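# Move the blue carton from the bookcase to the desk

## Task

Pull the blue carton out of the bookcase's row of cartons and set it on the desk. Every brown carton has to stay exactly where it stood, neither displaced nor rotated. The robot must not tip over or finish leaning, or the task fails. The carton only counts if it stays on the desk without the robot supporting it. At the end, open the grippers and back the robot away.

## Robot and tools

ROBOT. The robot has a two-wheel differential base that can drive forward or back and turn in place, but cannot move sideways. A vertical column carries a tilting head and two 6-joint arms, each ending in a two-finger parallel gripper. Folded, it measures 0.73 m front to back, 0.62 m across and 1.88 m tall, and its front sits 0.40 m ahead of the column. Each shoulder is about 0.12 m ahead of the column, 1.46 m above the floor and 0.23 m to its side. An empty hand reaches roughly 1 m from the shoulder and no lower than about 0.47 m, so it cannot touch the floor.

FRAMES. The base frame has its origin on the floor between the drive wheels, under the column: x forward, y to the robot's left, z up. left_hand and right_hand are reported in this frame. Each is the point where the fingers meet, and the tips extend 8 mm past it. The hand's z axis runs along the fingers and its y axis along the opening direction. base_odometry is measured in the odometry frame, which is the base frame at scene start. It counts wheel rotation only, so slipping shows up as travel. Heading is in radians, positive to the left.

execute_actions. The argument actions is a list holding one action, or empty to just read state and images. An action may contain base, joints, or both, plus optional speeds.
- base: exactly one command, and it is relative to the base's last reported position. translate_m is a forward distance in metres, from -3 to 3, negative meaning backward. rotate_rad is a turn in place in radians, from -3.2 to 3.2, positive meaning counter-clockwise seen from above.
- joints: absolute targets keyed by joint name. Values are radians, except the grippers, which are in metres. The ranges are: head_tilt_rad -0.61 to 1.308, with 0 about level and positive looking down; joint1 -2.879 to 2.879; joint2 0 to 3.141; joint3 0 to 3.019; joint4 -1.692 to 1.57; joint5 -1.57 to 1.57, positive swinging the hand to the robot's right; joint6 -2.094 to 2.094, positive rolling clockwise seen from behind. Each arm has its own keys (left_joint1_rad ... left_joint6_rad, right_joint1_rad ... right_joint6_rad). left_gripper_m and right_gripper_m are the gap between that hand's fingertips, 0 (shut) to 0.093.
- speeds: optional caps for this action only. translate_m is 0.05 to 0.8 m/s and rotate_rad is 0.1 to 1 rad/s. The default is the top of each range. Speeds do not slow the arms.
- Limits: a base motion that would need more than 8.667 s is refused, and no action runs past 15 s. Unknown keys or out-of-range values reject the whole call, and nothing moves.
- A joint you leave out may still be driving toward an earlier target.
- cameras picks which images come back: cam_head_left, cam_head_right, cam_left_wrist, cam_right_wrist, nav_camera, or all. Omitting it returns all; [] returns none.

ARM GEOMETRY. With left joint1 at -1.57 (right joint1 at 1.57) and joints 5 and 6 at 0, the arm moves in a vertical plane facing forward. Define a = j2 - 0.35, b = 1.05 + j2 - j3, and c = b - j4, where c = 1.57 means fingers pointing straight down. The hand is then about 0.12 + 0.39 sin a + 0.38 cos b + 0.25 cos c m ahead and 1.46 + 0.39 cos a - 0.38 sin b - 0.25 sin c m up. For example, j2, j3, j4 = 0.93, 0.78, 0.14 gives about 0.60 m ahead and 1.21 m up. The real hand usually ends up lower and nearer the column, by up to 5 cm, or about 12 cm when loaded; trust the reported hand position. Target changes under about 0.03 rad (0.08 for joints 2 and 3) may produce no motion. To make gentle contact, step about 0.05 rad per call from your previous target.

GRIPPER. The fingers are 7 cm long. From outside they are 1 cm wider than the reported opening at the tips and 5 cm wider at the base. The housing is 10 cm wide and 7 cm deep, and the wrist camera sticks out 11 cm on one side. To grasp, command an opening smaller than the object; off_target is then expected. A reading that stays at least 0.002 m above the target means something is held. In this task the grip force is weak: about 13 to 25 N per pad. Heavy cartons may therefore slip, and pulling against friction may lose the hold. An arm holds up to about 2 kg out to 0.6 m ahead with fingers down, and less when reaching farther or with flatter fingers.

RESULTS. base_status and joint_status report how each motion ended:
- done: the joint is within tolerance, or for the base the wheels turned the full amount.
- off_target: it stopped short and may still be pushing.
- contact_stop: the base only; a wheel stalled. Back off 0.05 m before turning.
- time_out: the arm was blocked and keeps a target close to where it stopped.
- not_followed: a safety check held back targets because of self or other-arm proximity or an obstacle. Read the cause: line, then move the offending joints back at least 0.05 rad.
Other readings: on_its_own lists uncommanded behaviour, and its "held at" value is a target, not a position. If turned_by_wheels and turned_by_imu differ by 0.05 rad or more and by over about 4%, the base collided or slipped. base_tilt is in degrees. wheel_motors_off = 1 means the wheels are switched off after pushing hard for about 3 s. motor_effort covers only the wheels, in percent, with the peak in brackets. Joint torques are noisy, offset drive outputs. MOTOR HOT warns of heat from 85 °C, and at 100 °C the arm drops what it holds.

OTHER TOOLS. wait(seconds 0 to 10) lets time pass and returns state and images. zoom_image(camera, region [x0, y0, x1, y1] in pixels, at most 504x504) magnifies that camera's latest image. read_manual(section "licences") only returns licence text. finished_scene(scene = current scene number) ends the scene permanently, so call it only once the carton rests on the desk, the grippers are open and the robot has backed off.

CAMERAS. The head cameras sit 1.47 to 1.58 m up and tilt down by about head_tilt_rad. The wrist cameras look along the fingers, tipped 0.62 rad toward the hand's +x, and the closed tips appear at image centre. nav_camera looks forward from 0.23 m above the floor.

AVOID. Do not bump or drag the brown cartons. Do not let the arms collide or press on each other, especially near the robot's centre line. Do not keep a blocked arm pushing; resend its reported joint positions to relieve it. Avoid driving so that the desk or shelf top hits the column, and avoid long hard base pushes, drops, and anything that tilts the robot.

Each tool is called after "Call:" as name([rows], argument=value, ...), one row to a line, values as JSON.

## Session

Call:
execute_actions(actions=[])

Scene clock: 0.00 s.
Joint torques (N m, as the arm reports them, + toward a larger angle): no reading
base_odometry: x=+0.000 y=+0.000 heading=+0.000 (m, m, rad; odometry frame)
turned_by_wheels: +0.000 (rad since the last result)
turned_by_imu: +0.000 (rad since the last result)
base_tilt: forward=-0.1 right=+0.0 (deg)
base_status: not commanded
joint_positions: head_tilt_rad=+0.865 left_joint1_rad=-1.569 left_joint2_rad=+0.919 left_joint3_rad=+0.393 left_joint4_rad=-0.929 left_joint5_rad=+0.009 left_joint6_rad=+0.024 left_gripper_m=+0.094 right_joint1_rad=+1.577 right_joint2_rad=+0.890 right_joint3_rad=+0.417 right_joint4_rad=-0.950 right_joint5_rad=-0.013 right_joint6_rad=+0.003 right_gripper_m=+0.095
joint_status: not commanded
wheel_motors_off: 0
motor_effort: left_wheel=+4 right_wheel=+2 (%)
left_hand: x=+0.1341 y=+0.2234 z=+1.2511 quat_wxyz=(+0.449, -0.008, -0.893, +0.009) (m; base frame)
right_hand: x=+0.1500 y=-0.2221 z=+1.2512 quat_wxyz=(+0.435, -0.002, -0.901, -0.007) (m; base frame)
pictures: cam_head_left, cam_head_right, cam_left_wrist, cam_right_wrist, nav_camera
Images, in order (width x height): cam_head_left 672x504, cam_head_right 672x504, cam_left_wrist 616x616, cam_right_wrist 616x616, nav_camera 672x504.

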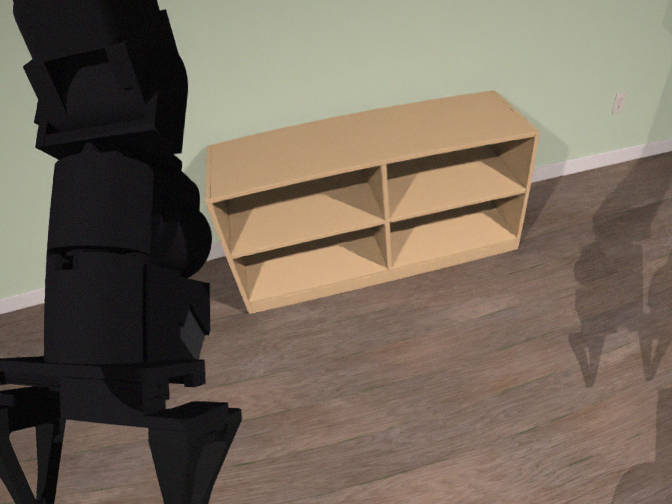

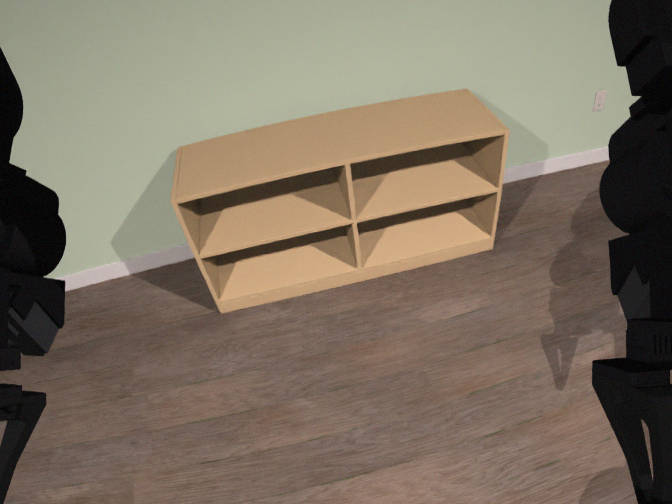

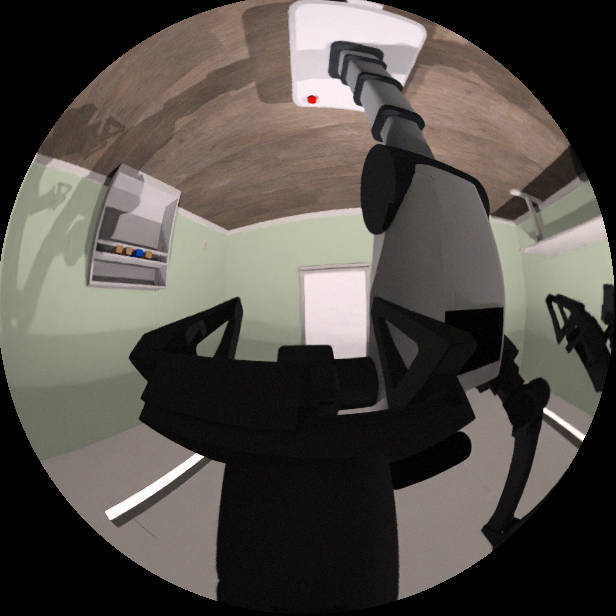

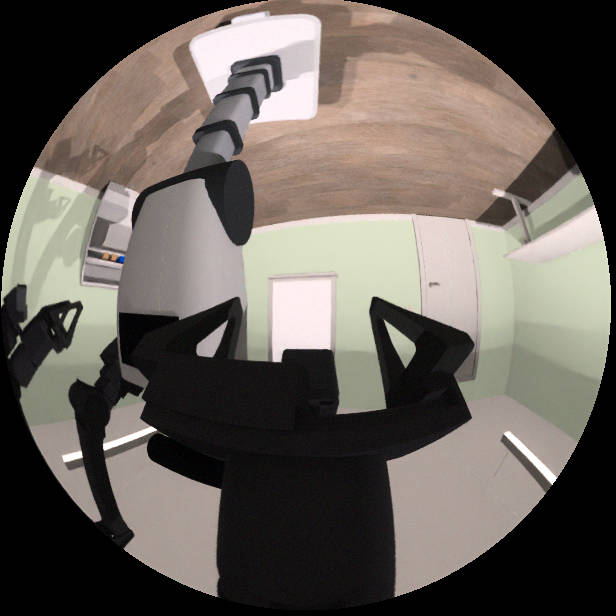

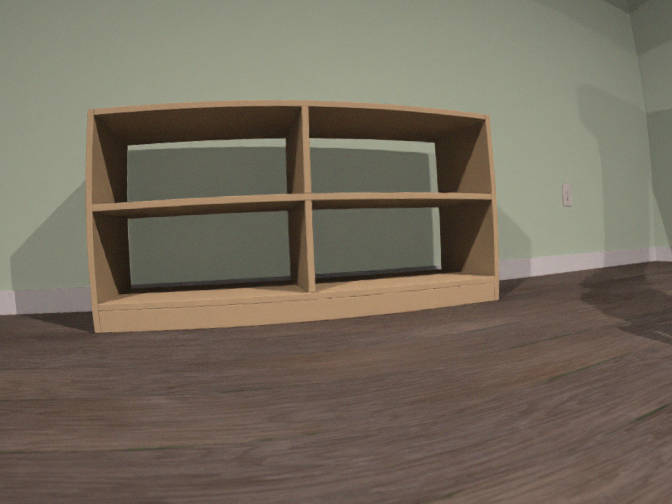

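Call:
execute_actions([
  {"base":{"rotate_rad":1.9},"joints":{"head_tilt_rad":0.6}},
], cameras=["cam_head_left","cam_head_right","nav_camera"])

Scene clock: 3.37 s.
Joint torques (N m, as the arm reports them, + toward a larger angle): left_arm=[-0.52 -6.55 -1.38 -1.55  0.13 -0.06] | right_arm=[ 1.22 -8.78 -0.79 -1.36  0.12  0.11]
base_odometry: x=+0.000 y=+0.000 heading=+1.900 (m, m, rad; odometry frame)
turned_by_wheels: +1.900 (rad since the last result)
turned_by_imu: +1.921 (rad since the last result)
base_tilt: forward=-0.1 right=+0.0 (deg)
base_status: done
joint_positions: head_tilt_rad=+0.617 left_joint1_rad=-1.569 left_joint2_rad=+0.919 left_joint3_rad=+0.393 left_joint4_rad=-0.929 left_joint5_rad=+0.009 left_joint6_rad=+0.024 left_gripper_m=+0.094 right_joint1_rad=+1.577 right_joint2_rad=+0.890 right_joint3_rad=+0.417 right_joint4_rad=-0.950 right_joint5_rad=-0.013 right_joint6_rad=+0.003 right_gripper_m=+0.095
joint_status: all done
wheel_motors_off: 0
motor_effort: left_wheel=-1(46) right_wheel=+2(26) (%)
left_hand: x=+0.1341 y=+0.2234 z=+1.2511 quat_wxyz=(+0.449, -0.008, -0.893, +0.009) (m; base frame)
right_hand: x=+0.1500 y=-0.2221 z=+1.2512 quat_wxyz=(+0.435, -0.002, -0.901, -0.007) (m; base frame)
pictures: cam_head_left, cam_head_right, nav_camera
Images, in order (width x height): cam_head_left 672x504, cam_head_right 672x504, nav_camera 672x504.

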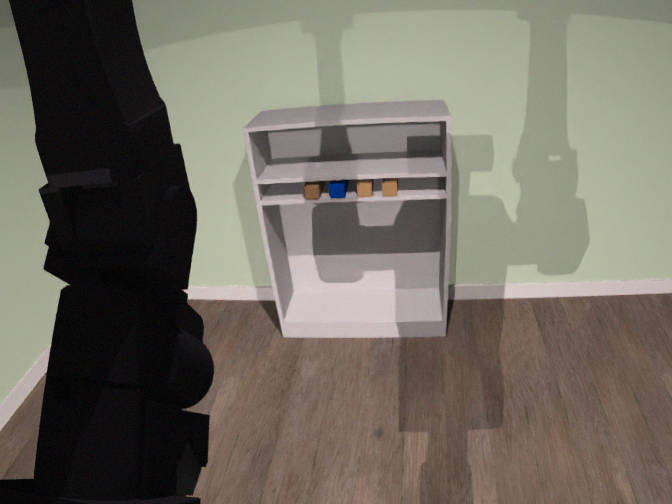

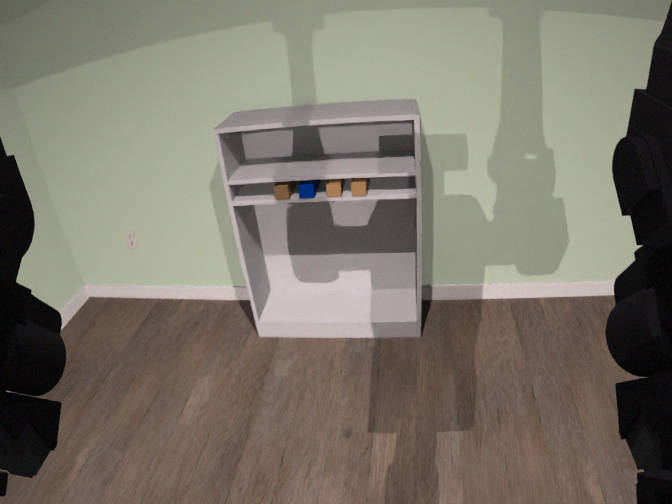

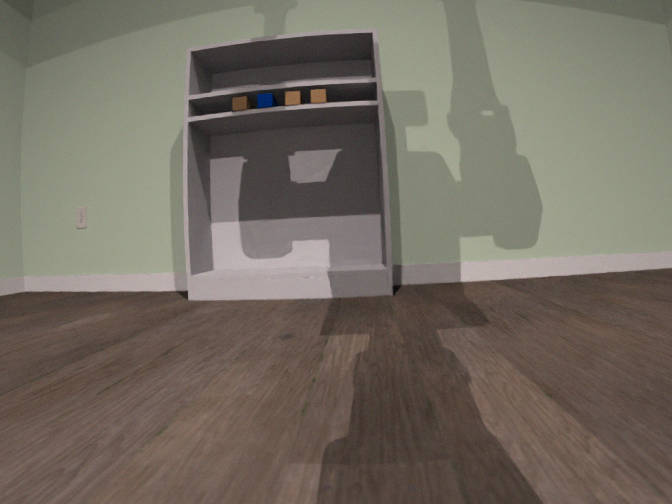

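Call:
execute_actions([
  {"base":{"translate_m":0.45},"joints":{"head_tilt_rad":0.85,"left_joint1_rad":-1.57,"left_joint2_rad":2.6,"left_joint3_rad":2.25,"left_joint4_rad":1.0,"left_joint5_rad":0,"left_joint6_rad":0,"left_gripper_m":0.075}},
], cameras=["cam_head_left","cam_left_wrist","nav_camera"])

Scene clock: 6.00 s.
Joint torques (N m, as the arm reports them, + toward a larger angle): left_arm=[ -0.2  -14.41   3.88   2.05  -0.01  -0.15] | right_arm=[ 1.23 -8.88 -1.08 -1.38  0.12  0.12]
base_odometry: x=-0.145 y=+0.426 heading=+1.900 (m, m, rad; odometry frame)
turned_by_wheels: +0.000 (rad since the last result)
turned_by_imu: +0.000 (rad since the last result)
base_tilt: forward=-0.1 right=-0.2 (deg)
base_status: done
joint_positions: head_tilt_rad=+0.852 left_joint1_rad=-1.569 left_joint2_rad=+2.592 left_joint3_rad=+2.245 left_joint4_rad=+0.981 left_joint5_rad=+0.003 left_joint6_rad=+0.009 left_gripper_m=+0.075 right_joint1_rad=+1.577 right_joint2_rad=+0.890 right_joint3_rad=+0.419 right_joint4_rad=-0.950 right_joint5_rad=-0.013 right_joint6_rad=+0.003 right_gripper_m=+0.095
joint_status: all done
wheel_motors_off: 0
motor_effort: left_wheel=-1(70) right_wheel=+0(49) (%)
left_hand: x=+0.7168 y=+0.2258 z=+0.7410 quat_wxyz=(-0.547, -0.005, -0.837, -0.002) (m; base frame)
right_hand: x=+0.1509 y=-0.2221 z=+1.2509 quat_wxyz=(+0.434, -0.002, -0.901, -0.007) (m; base frame)
pictures: cam_head_left, cam_left_wrist, nav_camera
Images, in order (width x height): cam_head_left 672x504, cam_left_wrist 616x616, nav_camera 672x504.

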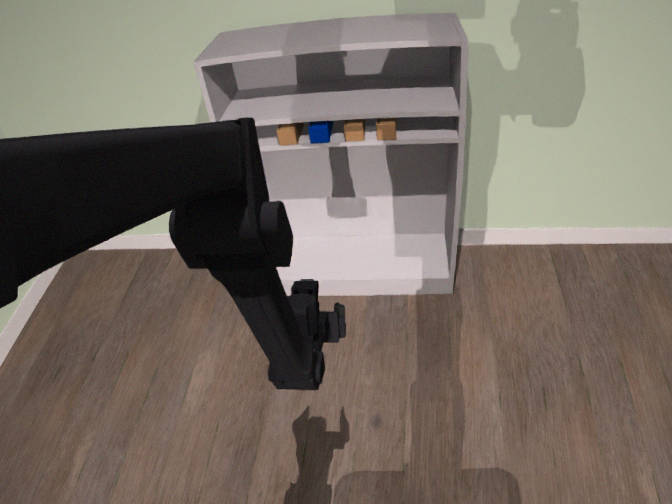

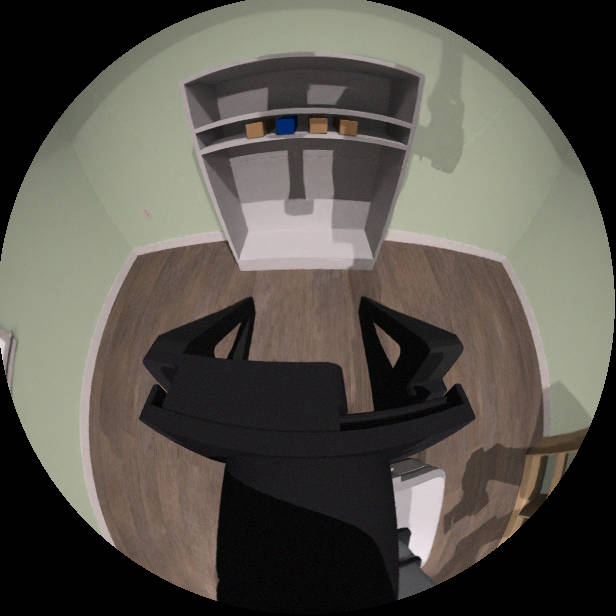

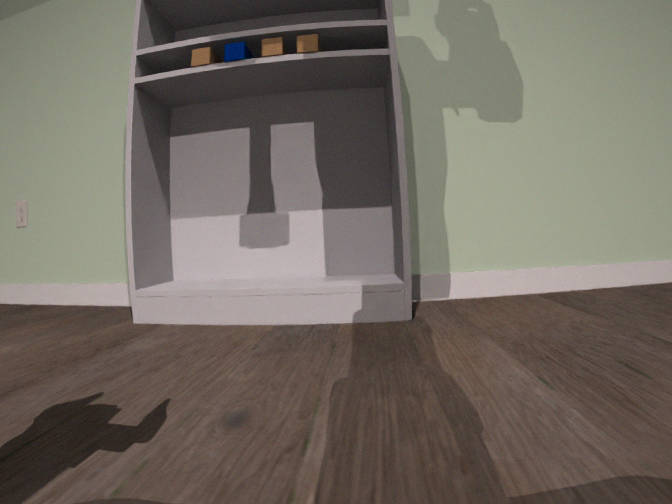

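Call:
execute_actions([
  {"base":{"rotate_rad":0.25}},
], cameras=[])

Call:
execute_actions([
  {"base":{"translate_m":0.19},"speeds":{"translate_m":0.3}},
], cameras=[])

Call:
execute_actions([
  {"base":{"rotate_rad":-0.25},"joints":{"head_tilt_rad":0.95}},
], cameras=["cam_head_left","cam_left_wrist"])

Scene clock: 7.67 s.
Joint torques (N m, as the arm reports them, + toward a larger angle): left_arm=[ -0.25 -14.23   3.88   2.05   0.02  -0.15] | right_arm=[ 1.16 -8.82 -1.04 -1.4   0.11  0.12]
base_odometry: x=-0.146 y=+0.426 heading=+2.149 (m, m, rad; odometry frame)
turned_by_wheels: +0.249 (rad since the last result)
turned_by_imu: +0.245 (rad since the last result)
base_tilt: forward=+0.0 right=-0.2 (deg)
base_status: done
joint_positions: head_tilt_rad=+0.852 left_joint1_rad=-1.567 left_joint2_rad=+2.592 left_joint3_rad=+2.245 left_joint4_rad=+0.981 left_joint5_rad=+0.002 left_joint6_rad=+0.009 left_gripper_m=+0.075 right_joint1_rad=+1.577 right_joint2_rad=+0.890 right_joint3_rad=+0.419 right_joint4_rad=-0.950 right_joint5_rad=-0.013 right_joint6_rad=+0.003 right_gripper_m=+0.095
joint_status: not commanded
wheel_motors_off: 0
motor_effort: left_wheel=+0(59) right_wheel=+0(35) (%)
left_hand: x=+0.7168 y=+0.2277 z=+0.7410 quat_wxyz=(-0.547, -0.005, -0.837, -0.004) (m; base frame)
right_hand: x=+0.1509 y=-0.2221 z=+1.2509 quat_wxyz=(+0.434, -0.002, -0.901, -0.007) (m; base frame)
pictures: none
No camera images: the call's "cameras" was empty. Leave "cameras" out to get every camera's image.

Scene clock: 9.43 s.
Joint torques (N m, as the arm reports them, + toward a larger angle): left_arm=[ -0.31 -14.62   4.     2.04   0.03  -0.15] | right_arm=[ 1.19 -8.7  -0.96 -1.4   0.11  0.12]
base_odometry: x=-0.250 y=+0.585 heading=+2.150 (m, m, rad; odometry frame)
turned_by_wheels: +0.001 (rad since the last result)
turned_by_imu: +0.001 (rad since the last result)
base_tilt: forward=+0.0 right=-0.1 (deg)
base_status: done
joint_positions: head_tilt_rad=+0.852 left_joint1_rad=-1.567 left_joint2_rad=+2.592 left_joint3_rad=+2.245 left_joint4_rad=+0.981 left_joint5_rad=+0.002 left_joint6_rad=+0.009 left_gripper_m=+0.075 right_joint1_rad=+1.577 right_joint2_rad=+0.890 right_joint3_rad=+0.418 right_joint4_rad=-0.950 right_joint5_rad=-0.013 right_joint6_rad=+0.003 right_gripper_m=+0.095
joint_status: not commanded
wheel_motors_off: 0
motor_effort: left_wheel=+2(69) right_wheel=-1(42) (%)
left_hand: x=+0.7166 y=+0.2273 z=+0.7409 quat_wxyz=(-0.547, -0.005, -0.837, -0.003) (m; base frame)
right_hand: x=+0.1504 y=-0.2221 z=+1.2511 quat_wxyz=(+0.434, -0.002, -0.901, -0.007) (m; base frame)
pictures: none
No camera images: the call's "cameras" was empty. Leave "cameras" out to get every camera's image.

Scene clock: 10.87 s.
Joint torques (N m, as the arm reports them, + toward a larger angle): left_arm=[ -0.02 -14.5    3.96   2.13   0.04  -0.15] | right_arm=[ 1.24 -8.6  -0.87 -1.42  0.11  0.12]
base_odometry: x=-0.250 y=+0.586 heading=+1.901 (m, m, rad; odometry frame)
turned_by_wheels: -0.249 (rad since the last result)
turned_by_imu: -0.248 (rad since the last result)
base_tilt: forward=-0.2 right=-0.1 (deg)
base_status: done
joint_positions: head_tilt_rad=+0.950 left_joint1_rad=-1.570 left_joint2_rad=+2.592 left_joint3_rad=+2.245 left_joint4_rad=+0.981 left_joint5_rad=+0.002 left_joint6_rad=+0.009 left_gripper_m=+0.075 right_joint1_rad=+1.577 right_joint2_rad=+0.890 right_joint3_rad=+0.418 right_joint4_rad=-0.950 right_joint5_rad=-0.013 right_joint6_rad=+0.003 right_gripper_m=+0.095
joint_status: all done
wheel_motors_off: 0
motor_effort: left_wheel=-2(47) right_wheel=-1(41) (%)
left_hand: x=+0.7166 y=+0.2248 z=+0.7409 quat_wxyz=(-0.547, -0.004, -0.837, -0.002) (m; base frame)
right_hand: x=+0.1504 y=-0.2221 z=+1.2511 quat_wxyz=(+0.434, -0.002, -0.901, -0.007) (m; base frame)
pictures: cam_head_left, cam_left_wrist
Images, in order (width x height): cam_head_left 672x504, cam_left_wrist 616x616.

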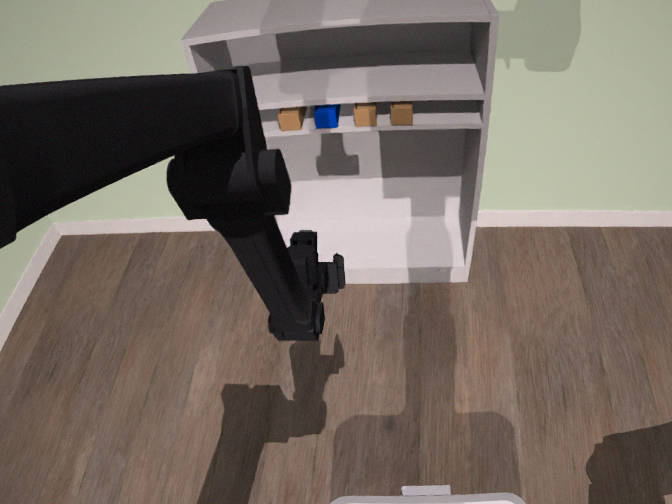

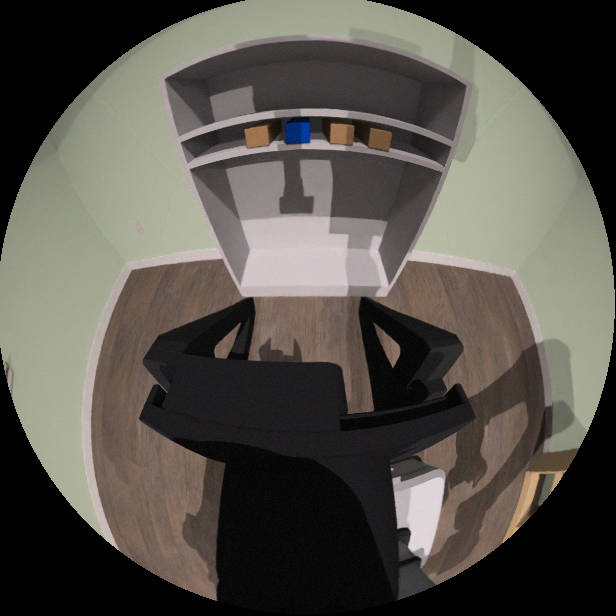

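Call:
execute_actions([
  {"base":{"rotate_rad":0.1}},
], cameras=[])

Call:
execute_actions([
  {"base":{"translate_m":0.2},"speeds":{"translate_m":0.3}},
], cameras=[])

Call:
execute_actions([
  {"base":{"rotate_rad":-0.1}},
], cameras=["cam_head_left","cam_left_wrist"])

Scene clock: 12.10 s.
Joint torques (N m, as the arm reports them, + toward a larger angle): left_arm=[ -0.16 -14.55   3.88   2.01   0.04  -0.15] | right_arm=[ 1.19 -9.04 -0.96 -1.41  0.11  0.12]
base_odometry: x=-0.250 y=+0.585 heading=+2.000 (m, m, rad; odometry frame)
turned_by_wheels: +0.099 (rad since the last result)
turned_by_imu: +0.099 (rad since the last result)
base_tilt: forward=-0.2 right=+0.0 (deg)
base_status: done
joint_positions: head_tilt_rad=+0.950 left_joint1_rad=-1.568 left_joint2_rad=+2.592 left_joint3_rad=+2.245 left_joint4_rad=+0.981 left_joint5_rad=+0.002 left_joint6_rad=+0.009 left_gripper_m=+0.075 right_joint1_rad=+1.577 right_joint2_rad=+0.890 right_joint3_rad=+0.418 right_joint4_rad=-0.950 right_joint5_rad=-0.013 right_joint6_rad=+0.003 right_gripper_m=+0.095
joint_status: not commanded
wheel_motors_off: 0
motor_effort: left_wheel=+0(15) right_wheel=+1(40) (%)
left_hand: x=+0.7166 y=+0.2270 z=+0.7409 quat_wxyz=(-0.547, -0.005, -0.837, -0.003) (m; base frame)
right_hand: x=+0.1504 y=-0.2221 z=+1.2511 quat_wxyz=(+0.434, -0.002, -0.901, -0.007) (m; base frame)
pictures: none
No camera images: the call's "cameras" was empty. Leave "cameras" out to get every camera's image.

Scene clock: 13.90 s.
Joint torques (N m, as the arm reports them, + toward a larger angle): left_arm=[ -0.33 -14.4    3.86   2.06   0.03  -0.15] | right_arm=[ 1.19 -9.21 -0.83 -1.38  0.13  0.11]
base_odometry: x=-0.333 y=+0.767 heading=+1.998 (m, m, rad; odometry frame)
turned_by_wheels: -0.002 (rad since the last result)
turned_by_imu: -0.003 (rad since the last result)
base_tilt: forward=-0.2 right=-0.2 (deg)
base_status: done
joint_positions: head_tilt_rad=+0.951 left_joint1_rad=-1.568 left_joint2_rad=+2.591 left_joint3_rad=+2.245 left_joint4_rad=+0.982 left_joint5_rad=+0.002 left_joint6_rad=+0.009 left_gripper_m=+0.075 right_joint1_rad=+1.577 right_joint2_rad=+0.890 right_joint3_rad=+0.417 right_joint4_rad=-0.950 right_joint5_rad=-0.013 right_joint6_rad=+0.003 right_gripper_m=+0.095
joint_status: not commanded
wheel_motors_off: 0
motor_effort: left_wheel=-2(57) right_wheel=+1(62) (%)
left_hand: x=+0.7174 y=+0.2270 z=+0.7416 quat_wxyz=(-0.548, -0.005, -0.837, -0.003) (m; base frame)
right_hand: x=+0.1496 y=-0.2221 z=+1.2513 quat_wxyz=(+0.435, -0.002, -0.900, -0.007) (m; base frame)
pictures: none
No camera images: the call's "cameras" was empty. Leave "cameras" out to get every camera's image.

Scene clock: 14.93 s.
Joint torques (N m, as the arm reports them, + toward a larger angle): left_arm=[ -0.3  -14.37   3.92   2.05   0.03  -0.15] | right_arm=[ 1.22 -8.81 -0.8  -1.4   0.12  0.12]
base_odometry: x=-0.333 y=+0.768 heading=+1.900 (m, m, rad; odometry frame)
turned_by_wheels: -0.099 (rad since the last result)
turned_by_imu: -0.098 (rad since the last result)
base_tilt: forward=-0.2 right=+0.0 (deg)
base_status: done
joint_positions: head_tilt_rad=+0.951 left_joint1_rad=-1.571 left_joint2_rad=+2.591 left_joint3_rad=+2.245 left_joint4_rad=+0.982 left_joint5_rad=+0.002 left_joint6_rad=+0.009 left_gripper_m=+0.075 right_joint1_rad=+1.577 right_joint2_rad=+0.890 right_joint3_rad=+0.417 right_joint4_rad=-0.950 right_joint5_rad=-0.013 right_joint6_rad=+0.003 right_gripper_m=+0.095
joint_status: not commanded
wheel_motors_off: 0
motor_effort: left_wheel=+0(48) right_wheel=-1(41) (%)
left_hand: x=+0.7174 y=+0.2237 z=+0.7416 quat_wxyz=(-0.548, -0.004, -0.837, -0.002) (m; base frame)
right_hand: x=+0.1496 y=-0.2221 z=+1.2513 quat_wxyz=(+0.435, -0.002, -0.900, -0.007) (m; base frame)
pictures: cam_head_left, cam_left_wrist
Images, in order (width x height): cam_head_left 672x504, cam_left_wrist 616x616.

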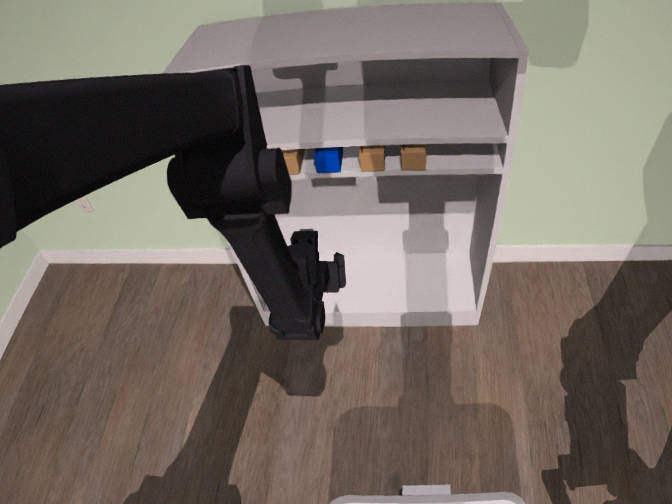

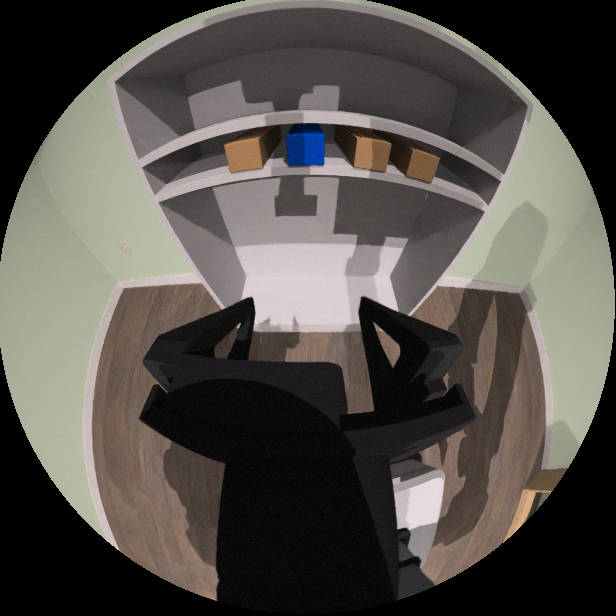

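Call:
execute_actions([
  {"joints":{"left_joint3_rad":2.4}},
], cameras=[])

Call:
execute_actions([
  {"base":{"translate_m":0.1},"speeds":{"translate_m":0.1}},
], cameras=["cam_head_left","cam_left_wrist"])

Scene clock: 16.33 s.
Joint torques (N m, as the arm reports them, + toward a larger angle): left_arm=[ -0.16 -15.27   5.78   2.11   0.03  -0.15] | right_arm=[ 1.17 -8.81 -0.85 -1.41  0.12  0.12]
base_odometry: x=-0.333 y=+0.768 heading=+1.900 (m, m, rad; odometry frame)
turned_by_wheels: +0.000 (rad since the last result)
turned_by_imu: +0.000 (rad since the last result)
base_tilt: forward=-0.3 right=-0.1 (deg)
base_status: not commanded
joint_positions: head_tilt_rad=+0.951 left_joint1_rad=-1.571 left_joint2_rad=+2.593 left_joint3_rad=+2.388 left_joint4_rad=+0.982 left_joint5_rad=+0.002 left_joint6_rad=+0.009 left_gripper_m=+0.075 right_joint1_rad=+1.577 right_joint2_rad=+0.890 right_joint3_rad=+0.417 right_joint4_rad=-0.950 right_joint5_rad=-0.013 right_joint6_rad=+0.003 right_gripper_m=+0.095
joint_status: all done
wheel_motors_off: 0
motor_effort: left_wheel=-1(2) right_wheel=-1(1) (%)
left_hand: x=+0.7806 y=+0.2238 z=+0.7868 quat_wxyz=(-0.605, -0.004, -0.796, -0.002) (m; base frame)
right_hand: x=+0.1496 y=-0.2221 z=+1.2513 quat_wxyz=(+0.435, -0.002, -0.900, -0.007) (m; base frame)
pictures: none
No camera images: the call's "cameras" was empty. Leave "cameras" out to get every camera's image.

Scene clock: 18.20 s.
Joint torques (N m, as the arm reports them, + toward a larger angle): left_arm=[ -0.02 -15.41   5.88   2.06   0.03  -0.15] | right_arm=[ 1.16 -8.91 -0.65 -1.39  0.11  0.12]
base_odometry: x=-0.365 y=+0.862 heading=+1.899 (m, m, rad; odometry frame)
turned_by_wheels: -0.001 (rad since the last result)
turned_by_imu: -0.002 (rad since the last result)
base_tilt: forward=-0.2 right=-0.2 (deg)
base_status: done
joint_positions: head_tilt_rad=+0.951 left_joint1_rad=-1.571 left_joint2_rad=+2.594 left_joint3_rad=+2.388 left_joint4_rad=+0.982 left_joint5_rad=+0.002 left_joint6_rad=+0.009 left_gripper_m=+0.075 right_joint1_rad=+1.577 right_joint2_rad=+0.890 right_joint3_rad=+0.417 right_joint4_rad=-0.950 right_joint5_rad=-0.013 right_joint6_rad=+0.003 right_gripper_m=+0.095
joint_status: not commanded
wheel_motors_off: 0
motor_effort: left_wheel=-1(51) right_wheel=+1(56) (%)
left_hand: x=+0.7801 y=+0.2238 z=+0.7863 quat_wxyz=(-0.605, -0.004, -0.796, -0.002) (m; base frame)
right_hand: x=+0.1497 y=-0.2221 z=+1.2513 quat_wxyz=(+0.435, -0.002, -0.900, -0.007) (m; base frame)
pictures: cam_head_left, cam_left_wrist
Images, in order (width x height): cam_head_left 672x504, cam_left_wrist 616x616.

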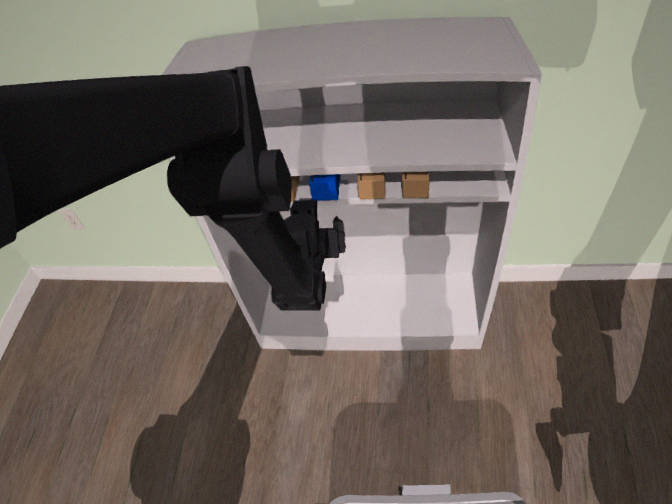

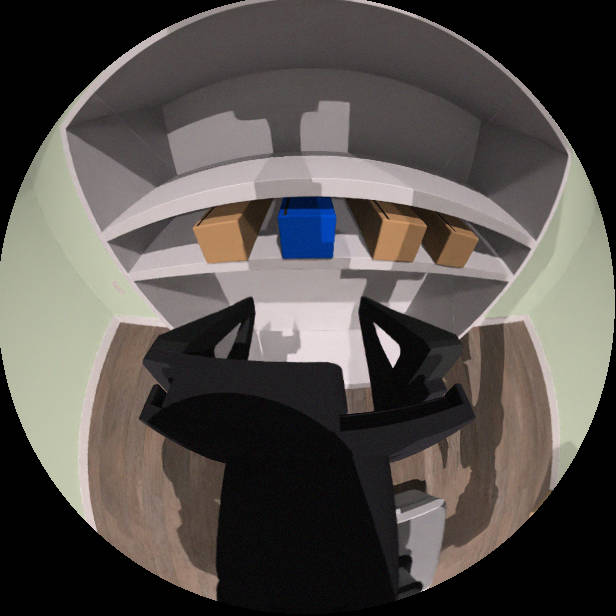

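Call:
execute_actions([
  {"base":{"translate_m":0.06},"speeds":{"translate_m":0.06},"joints":{"left_joint4_rad":1.05}},
], cameras=["cam_left_wrist"])

Scene clock: 20.20 s.
Joint torques (N m, as the arm reports them, + toward a larger angle): left_arm=[ -0.09 -15.3    5.79   2.11   0.03  -0.15] | right_arm=[ 1.18 -8.63 -0.77 -1.43  0.11  0.12]
base_odometry: x=-0.384 y=+0.919 heading=+1.897 (m, m, rad; odometry frame)
turned_by_wheels: -0.001 (rad since the last result)
turned_by_imu: -0.002 (rad since the last result)
base_tilt: forward=-0.1 right=-0.1 (deg)
base_status: done
joint_positions: head_tilt_rad=+0.951 left_joint1_rad=-1.571 left_joint2_rad=+2.595 left_joint3_rad=+2.388 left_joint4_rad=+1.031 left_joint5_rad=+0.002 left_joint6_rad=+0.009 left_gripper_m=+0.075 right_joint1_rad=+1.577 right_joint2_rad=+0.890 right_joint3_rad=+0.417 right_joint4_rad=-0.950 right_joint5_rad=-0.013 right_joint6_rad=+0.003 right_gripper_m=+0.095
joint_status: all done
wheel_motors_off: 0
motor_effort: left_wheel=-3(48) right_wheel=+1(33) (%)
left_hand: x=+0.7823 y=+0.2238 z=+0.7974 quat_wxyz=(-0.624, -0.004, -0.781, -0.002) (m; base frame)
right_hand: x=+0.1497 y=-0.2221 z=+1.2513 quat_wxyz=(+0.435, -0.002, -0.900, -0.007) (m; base frame)
pictures: cam_left_wrist
Images, in order (width x height): cam_left_wrist 616x616.

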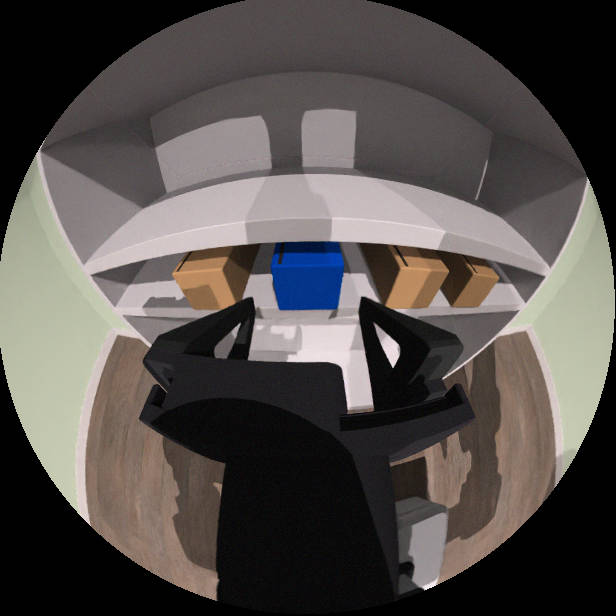

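Centered. Advance.

Call:
execute_actions([
  {"base":{"translate_m":0.065},"speeds":{"translate_m":0.05}},
], cameras=["cam_left_wrist"])

Scene clock: 22.37 s.
Joint torques (N m, as the arm reports them, + toward a larger angle): left_arm=[ -0.16 -15.8    5.8    2.1    0.05  -0.12] | right_arm=[ 1.21 -8.62 -0.73 -1.46  0.11  0.12]
base_odometry: x=-0.405 y=+0.981 heading=+1.896 (m, m, rad; odometry frame)
turned_by_wheels: -0.001 (rad since the last result)
turned_by_imu: -0.002 (rad since the last result)
base_tilt: forward=+0.0 right=-0.2 (deg)
base_status: done
joint_positions: head_tilt_rad=+0.951 left_joint1_rad=-1.571 left_joint2_rad=+2.595 left_joint3_rad=+2.388 left_joint4_rad=+1.031 left_joint5_rad=+0.002 left_joint6_rad=+0.006 left_gripper_m=+0.075 right_joint1_rad=+1.577 right_joint2_rad=+0.889 right_joint3_rad=+0.417 right_joint4_rad=-0.950 right_joint5_rad=-0.013 right_joint6_rad=+0.003 right_gripper_m=+0.095
joint_status: not commanded
wheel_motors_off: 0
motor_effort: left_wheel=+0(48) right_wheel=+1(31) (%)
left_hand: x=+0.7821 y=+0.2238 z=+0.7972 quat_wxyz=(-0.624, -0.003, -0.781, -0.001) (m; base frame)
right_hand: x=+0.1497 y=-0.2221 z=+1.2514 quat_wxyz=(+0.435, -0.002, -0.901, -0.007) (m; base frame)
pictures: cam_left_wrist
Images, in order (width x height): cam_left_wrist 616x616.

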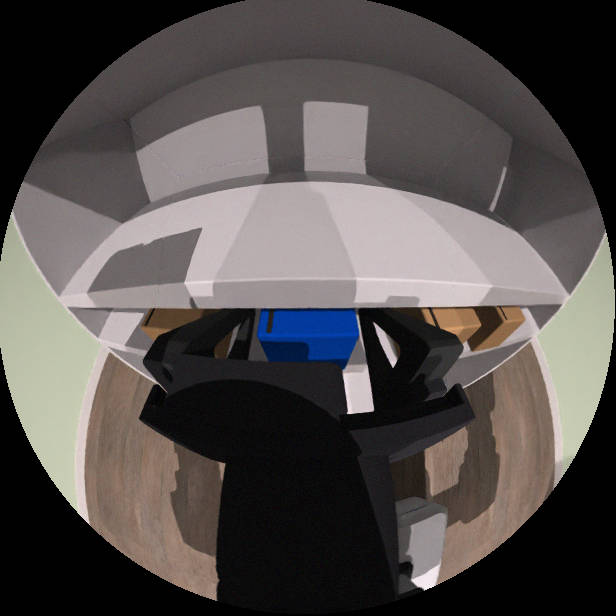

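Unblocked. A bit more, close, pull.

Call:
execute_actions([
  {"base":{"translate_m":0.015},"speeds":{"translate_m":0.05}},
], cameras=[])

Call:
execute_actions([
  {"joints":{"left_gripper_m":0.03}},
], cameras=[])

Call:
execute_actions([
  {"base":{"translate_m":-0.13},"speeds":{"translate_m":0.05}},
], cameras=["cam_left_wrist","cam_head_left"])

Scene clock: 24.20 s.
Joint torques (N m, as the arm reports them, + toward a larger angle): left_arm=[ -0.13 -16.22   5.72   2.07   0.08  -0.08] | right_arm=[ 1.15 -8.84 -0.79 -1.42  0.11  0.12]
base_odometry: x=-0.410 y=+0.995 heading=+1.896 (m, m, rad; odometry frame)
turned_by_wheels: +0.000 (rad since the last result)
turned_by_imu: -0.001 (rad since the last result)
base_tilt: forward=-0.1 right=+0.0 (deg)
base_status: done
joint_positions: head_tilt_rad=+0.951 left_joint1_rad=-1.571 left_joint2_rad=+2.604 left_joint3_rad=+2.388 left_joint4_rad=+1.031 left_joint5_rad=+0.001 left_joint6_rad=+0.001 left_gripper_m=+0.075 right_joint1_rad=+1.577 right_joint2_rad=+0.889 right_joint3_rad=+0.417 right_joint4_rad=-0.950 right_joint5_rad=-0.013 right_joint6_rad=+0.003 right_gripper_m=+0.095
joint_status: not commanded
wheel_motors_off: 0
motor_effort: left_wheel=+1(38) right_wheel=+0(31) (%)
left_hand: x=+0.7765 y=+0.2240 z=+0.7917 quat_wxyz=(-0.621, -0.001, -0.784, +0.000) (m; base frame)
right_hand: x=+0.1497 y=-0.2221 z=+1.2514 quat_wxyz=(+0.435, -0.002, -0.901, -0.007) (m; base frame)
pictures: none
No camera images: the call's "cameras" was empty. Leave "cameras" out to get every camera's image.

Scene clock: 24.80 s.
Joint torques (N m, as the arm reports them, + toward a larger angle): left_arm=[ -0.15 -16.25   5.7    2.09   0.11  -0.07] | right_arm=[ 1.24 -8.81 -0.81 -1.4   0.12  0.13]
base_odometry: x=-0.410 y=+0.995 heading=+1.896 (m, m, rad; odometry frame)
turned_by_wheels: +0.000 (rad since the last result)
turned_by_imu: +0.000 (rad since the last result)
base_tilt: forward=-0.3 right=-0.1 (deg)
base_status: not commanded
joint_positions: head_tilt_rad=+0.951 left_joint1_rad=-1.571 left_joint2_rad=+2.604 left_joint3_rad=+2.388 left_joint4_rad=+1.031 left_joint5_rad=+0.000 left_joint6_rad=+0.001 left_gripper_m=+0.060 right_joint1_rad=+1.577 right_joint2_rad=+0.889 right_joint3_rad=+0.417 right_joint4_rad=-0.950 right_joint5_rad=-0.013 right_joint6_rad=+0.003 right_gripper_m=+0.095
joint_status: left_gripper_m off_target (ended at +0.060, target +0.030)
wheel_motors_off: 0
motor_effort: left_wheel=-1(1) right_wheel=+0(0) (%)
left_hand: x=+0.7765 y=+0.2240 z=+0.7917 quat_wxyz=(-0.621, +0.000, -0.784, +0.000) (m; base frame)
right_hand: x=+0.1497 y=-0.2221 z=+1.2514 quat_wxyz=(+0.435, -0.002, -0.901, -0.007) (m; base frame)
pictures: none
No camera images: the call's "cameras" was empty. Leave "cameras" out to get every camera's image.

Scene clock: 28.17 s.
Joint torques (N m, as the arm reports them, + toward a larger angle): left_arm=[ -0.23 -16.5    5.72   2.09   0.11  -0.08] | right_arm=[ 1.2  -8.7  -0.76 -1.4   0.11  0.11]
base_odometry: x=-0.369 y=+0.872 heading=+1.898 (m, m, rad; odometry frame)
turned_by_wheels: +0.002 (rad since the last result)
turned_by_imu: +0.001 (rad since the last result)
base_tilt: forward=-0.1 right=-0.1 (deg)
base_status: done
joint_positions: head_tilt_rad=+0.952 left_joint1_rad=-1.571 left_joint2_rad=+2.604 left_joint3_rad=+2.388 left_joint4_rad=+1.031 left_joint5_rad=+0.000 left_joint6_rad=+0.001 left_gripper_m=+0.060 right_joint1_rad=+1.577 right_joint2_rad=+0.889 right_joint3_rad=+0.416 right_joint4_rad=-0.950 right_joint5_rad=-0.013 right_joint6_rad=+0.003 right_gripper_m=+0.095
joint_status: not commanded
wheel_motors_off: 0
motor_effort: left_wheel=+2(56) right_wheel=-1(31) (%)
left_hand: x=+0.7765 y=+0.2240 z=+0.7917 quat_wxyz=(-0.621, +0.000, -0.784, +0.000) (m; base frame)
right_hand: x=+0.1495 y=-0.2221 z=+1.2514 quat_wxyz=(+0.435, -0.002, -0.900, -0.007) (m; base frame)
pictures: cam_head_left, cam_left_wrist
Images, in order (width x height): cam_head_left 672x504, cam_left_wrist 616x616.

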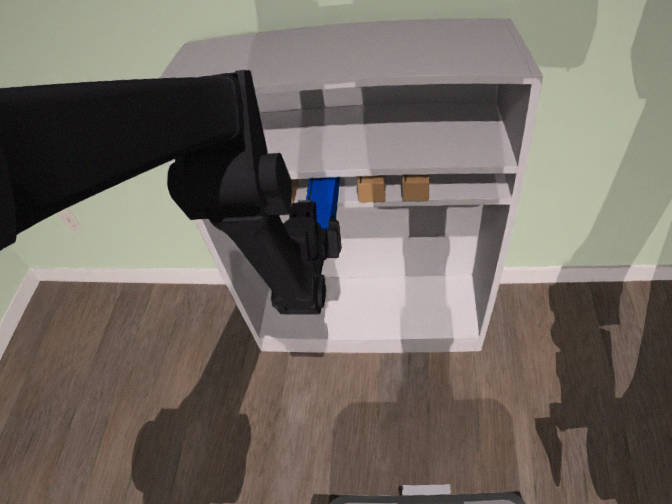

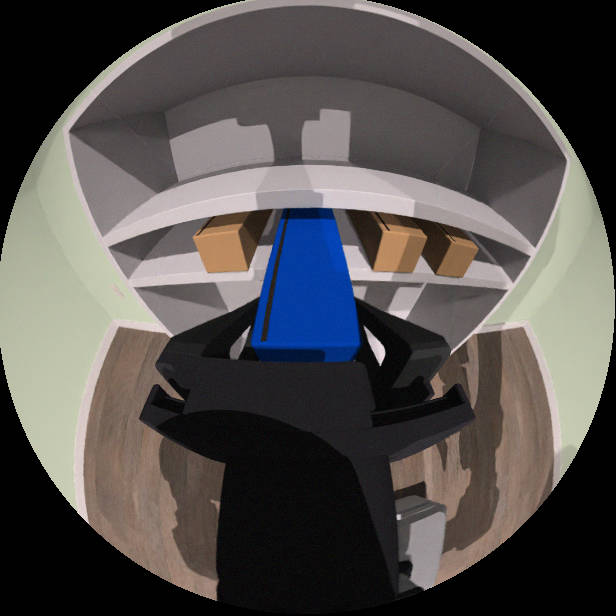

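Call:
execute_actions([
  {"joints":{"left_gripper_m":0.085}},
], cameras=[])

Call:
execute_actions([
  {"base":{"translate_m":-0.2},"speeds":{"translate_m":0.3}},
], cameras=[])

Call:
execute_actions([
  {"joints":{"left_joint2_rad":1.95,"left_joint3_rad":1.68,"left_joint4_rad":0.35}},
], cameras=["cam_left_wrist","cam_head_left"])

Scene clock: 29.03 s.
Joint torques (N m, as the arm reports them, + toward a larger angle): left_arm=[ -0.15 -16.27   5.71   2.08   0.11  -0.08] | right_arm=[ 1.13 -8.6  -0.83 -1.39  0.11  0.12]
base_odometry: x=-0.369 y=+0.872 heading=+1.898 (m, m, rad; odometry frame)
turned_by_wheels: +0.000 (rad since the last result)
turned_by_imu: +0.000 (rad since the last result)
base_tilt: forward=-0.3 right=+0.0 (deg)
base_status: not commanded
joint_positions: head_tilt_rad=+0.952 left_joint1_rad=-1.571 left_joint2_rad=+2.604 left_joint3_rad=+2.388 left_joint4_rad=+1.031 left_joint5_rad=+0.000 left_joint6_rad=+0.001 left_gripper_m=+0.085 right_joint1_rad=+1.577 right_joint2_rad=+0.889 right_joint3_rad=+0.416 right_joint4_rad=-0.950 right_joint5_rad=-0.013 right_joint6_rad=+0.003 right_gripper_m=+0.095
joint_status: all done
wheel_motors_off: 0
motor_effort: left_wheel=+1(2) right_wheel=-1(1) (%)
left_hand: x=+0.7765 y=+0.2240 z=+0.7917 quat_wxyz=(-0.621, +0.000, -0.784, +0.000) (m; base frame)
right_hand: x=+0.1495 y=-0.2221 z=+1.2514 quat_wxyz=(+0.435, -0.002, -0.900, -0.007) (m; base frame)
pictures: none
No camera images: the call's "cameras" was empty. Leave "cameras" out to get every camera's image.

Scene clock: 30.83 s.
Joint torques (N m, as the arm reports them, + toward a larger angle): left_arm=[ -0.31 -16.17   5.66   2.06   0.11  -0.07] | right_arm=[ 1.14 -8.63 -0.58 -1.43  0.11  0.12]
base_odometry: x=-0.304 y=+0.682 heading=+1.896 (m, m, rad; odometry frame)
turned_by_wheels: -0.001 (rad since the last result)
turned_by_imu: -0.002 (rad since the last result)
base_tilt: forward=-0.3 right=-0.1 (deg)
base_status: done
joint_positions: head_tilt_rad=+0.952 left_joint1_rad=-1.571 left_joint2_rad=+2.604 left_joint3_rad=+2.388 left_joint4_rad=+1.032 left_joint5_rad=+0.000 left_joint6_rad=+0.001 left_gripper_m=+0.085 right_joint1_rad=+1.577 right_joint2_rad=+0.889 right_joint3_rad=+0.415 right_joint4_rad=-0.950 right_joint5_rad=-0.013 right_joint6_rad=+0.003 right_gripper_m=+0.095
joint_status: not commanded
wheel_motors_off: 0
motor_effort: left_wheel=-2(31) right_wheel=+1(52) (%)
left_hand: x=+0.7766 y=+0.2240 z=+0.7917 quat_wxyz=(-0.621, +0.000, -0.784, +0.000) (m; base frame)
right_hand: x=+0.1492 y=-0.2221 z=+1.2516 quat_wxyz=(+0.435, -0.002, -0.900, -0.007) (m; base frame)
pictures: none
No camera images: the call's "cameras" was empty. Leave "cameras" out to get every camera's image.

Scene clock: 32.37 s.
Joint torques (N m, as the arm reports them, + toward a larger angle): left_arm=[ -0.36 -17.21   3.74   0.5    0.12  -0.07] | right_arm=[ 1.17 -8.56 -0.77 -1.39  0.1   0.12]
base_odometry: x=-0.304 y=+0.682 heading=+1.896 (m, m, rad; odometry frame)
turned_by_wheels: +0.000 (rad since the last result)
turned_by_imu: -0.001 (rad since the last result)
base_tilt: forward=+0.0 right=+0.0 (deg)
base_status: not commanded
joint_positions: head_tilt_rad=+0.952 left_joint1_rad=-1.571 left_joint2_rad=+1.933 left_joint3_rad=+1.682 left_joint4_rad=+0.361 left_joint5_rad=+0.000 left_joint6_rad=+0.001 left_gripper_m=+0.085 right_joint1_rad=+1.577 right_joint2_rad=+0.889 right_joint3_rad=+0.415 right_joint4_rad=-0.950 right_joint5_rad=-0.013 right_joint6_rad=+0.003 right_gripper_m=+0.095
joint_status: all done
wheel_motors_off: 0
motor_effort: left_wheel=-2(2) right_wheel=+1(1) (%)
left_hand: x=+0.7571 y=+0.2241 z=+0.8840 quat_wxyz=(-0.312, -0.001, -0.950, +0.000) (m; base frame)
right_hand: x=+0.1492 y=-0.2221 z=+1.2516 quat_wxyz=(+0.435, -0.002, -0.900, -0.007) (m; base frame)
pictures: cam_head_left, cam_left_wrist
Images, in order (width x height): cam_head_left 672x504, cam_left_wrist 616x616.

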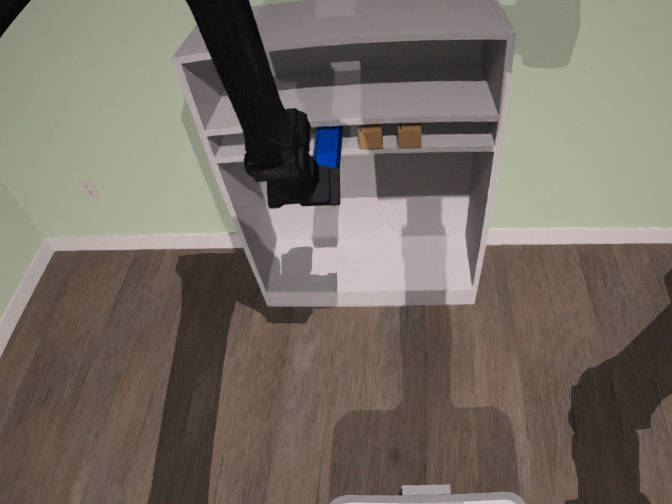

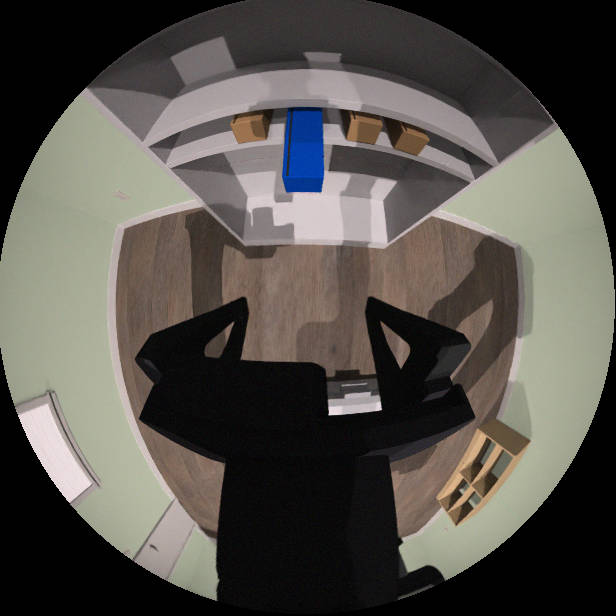

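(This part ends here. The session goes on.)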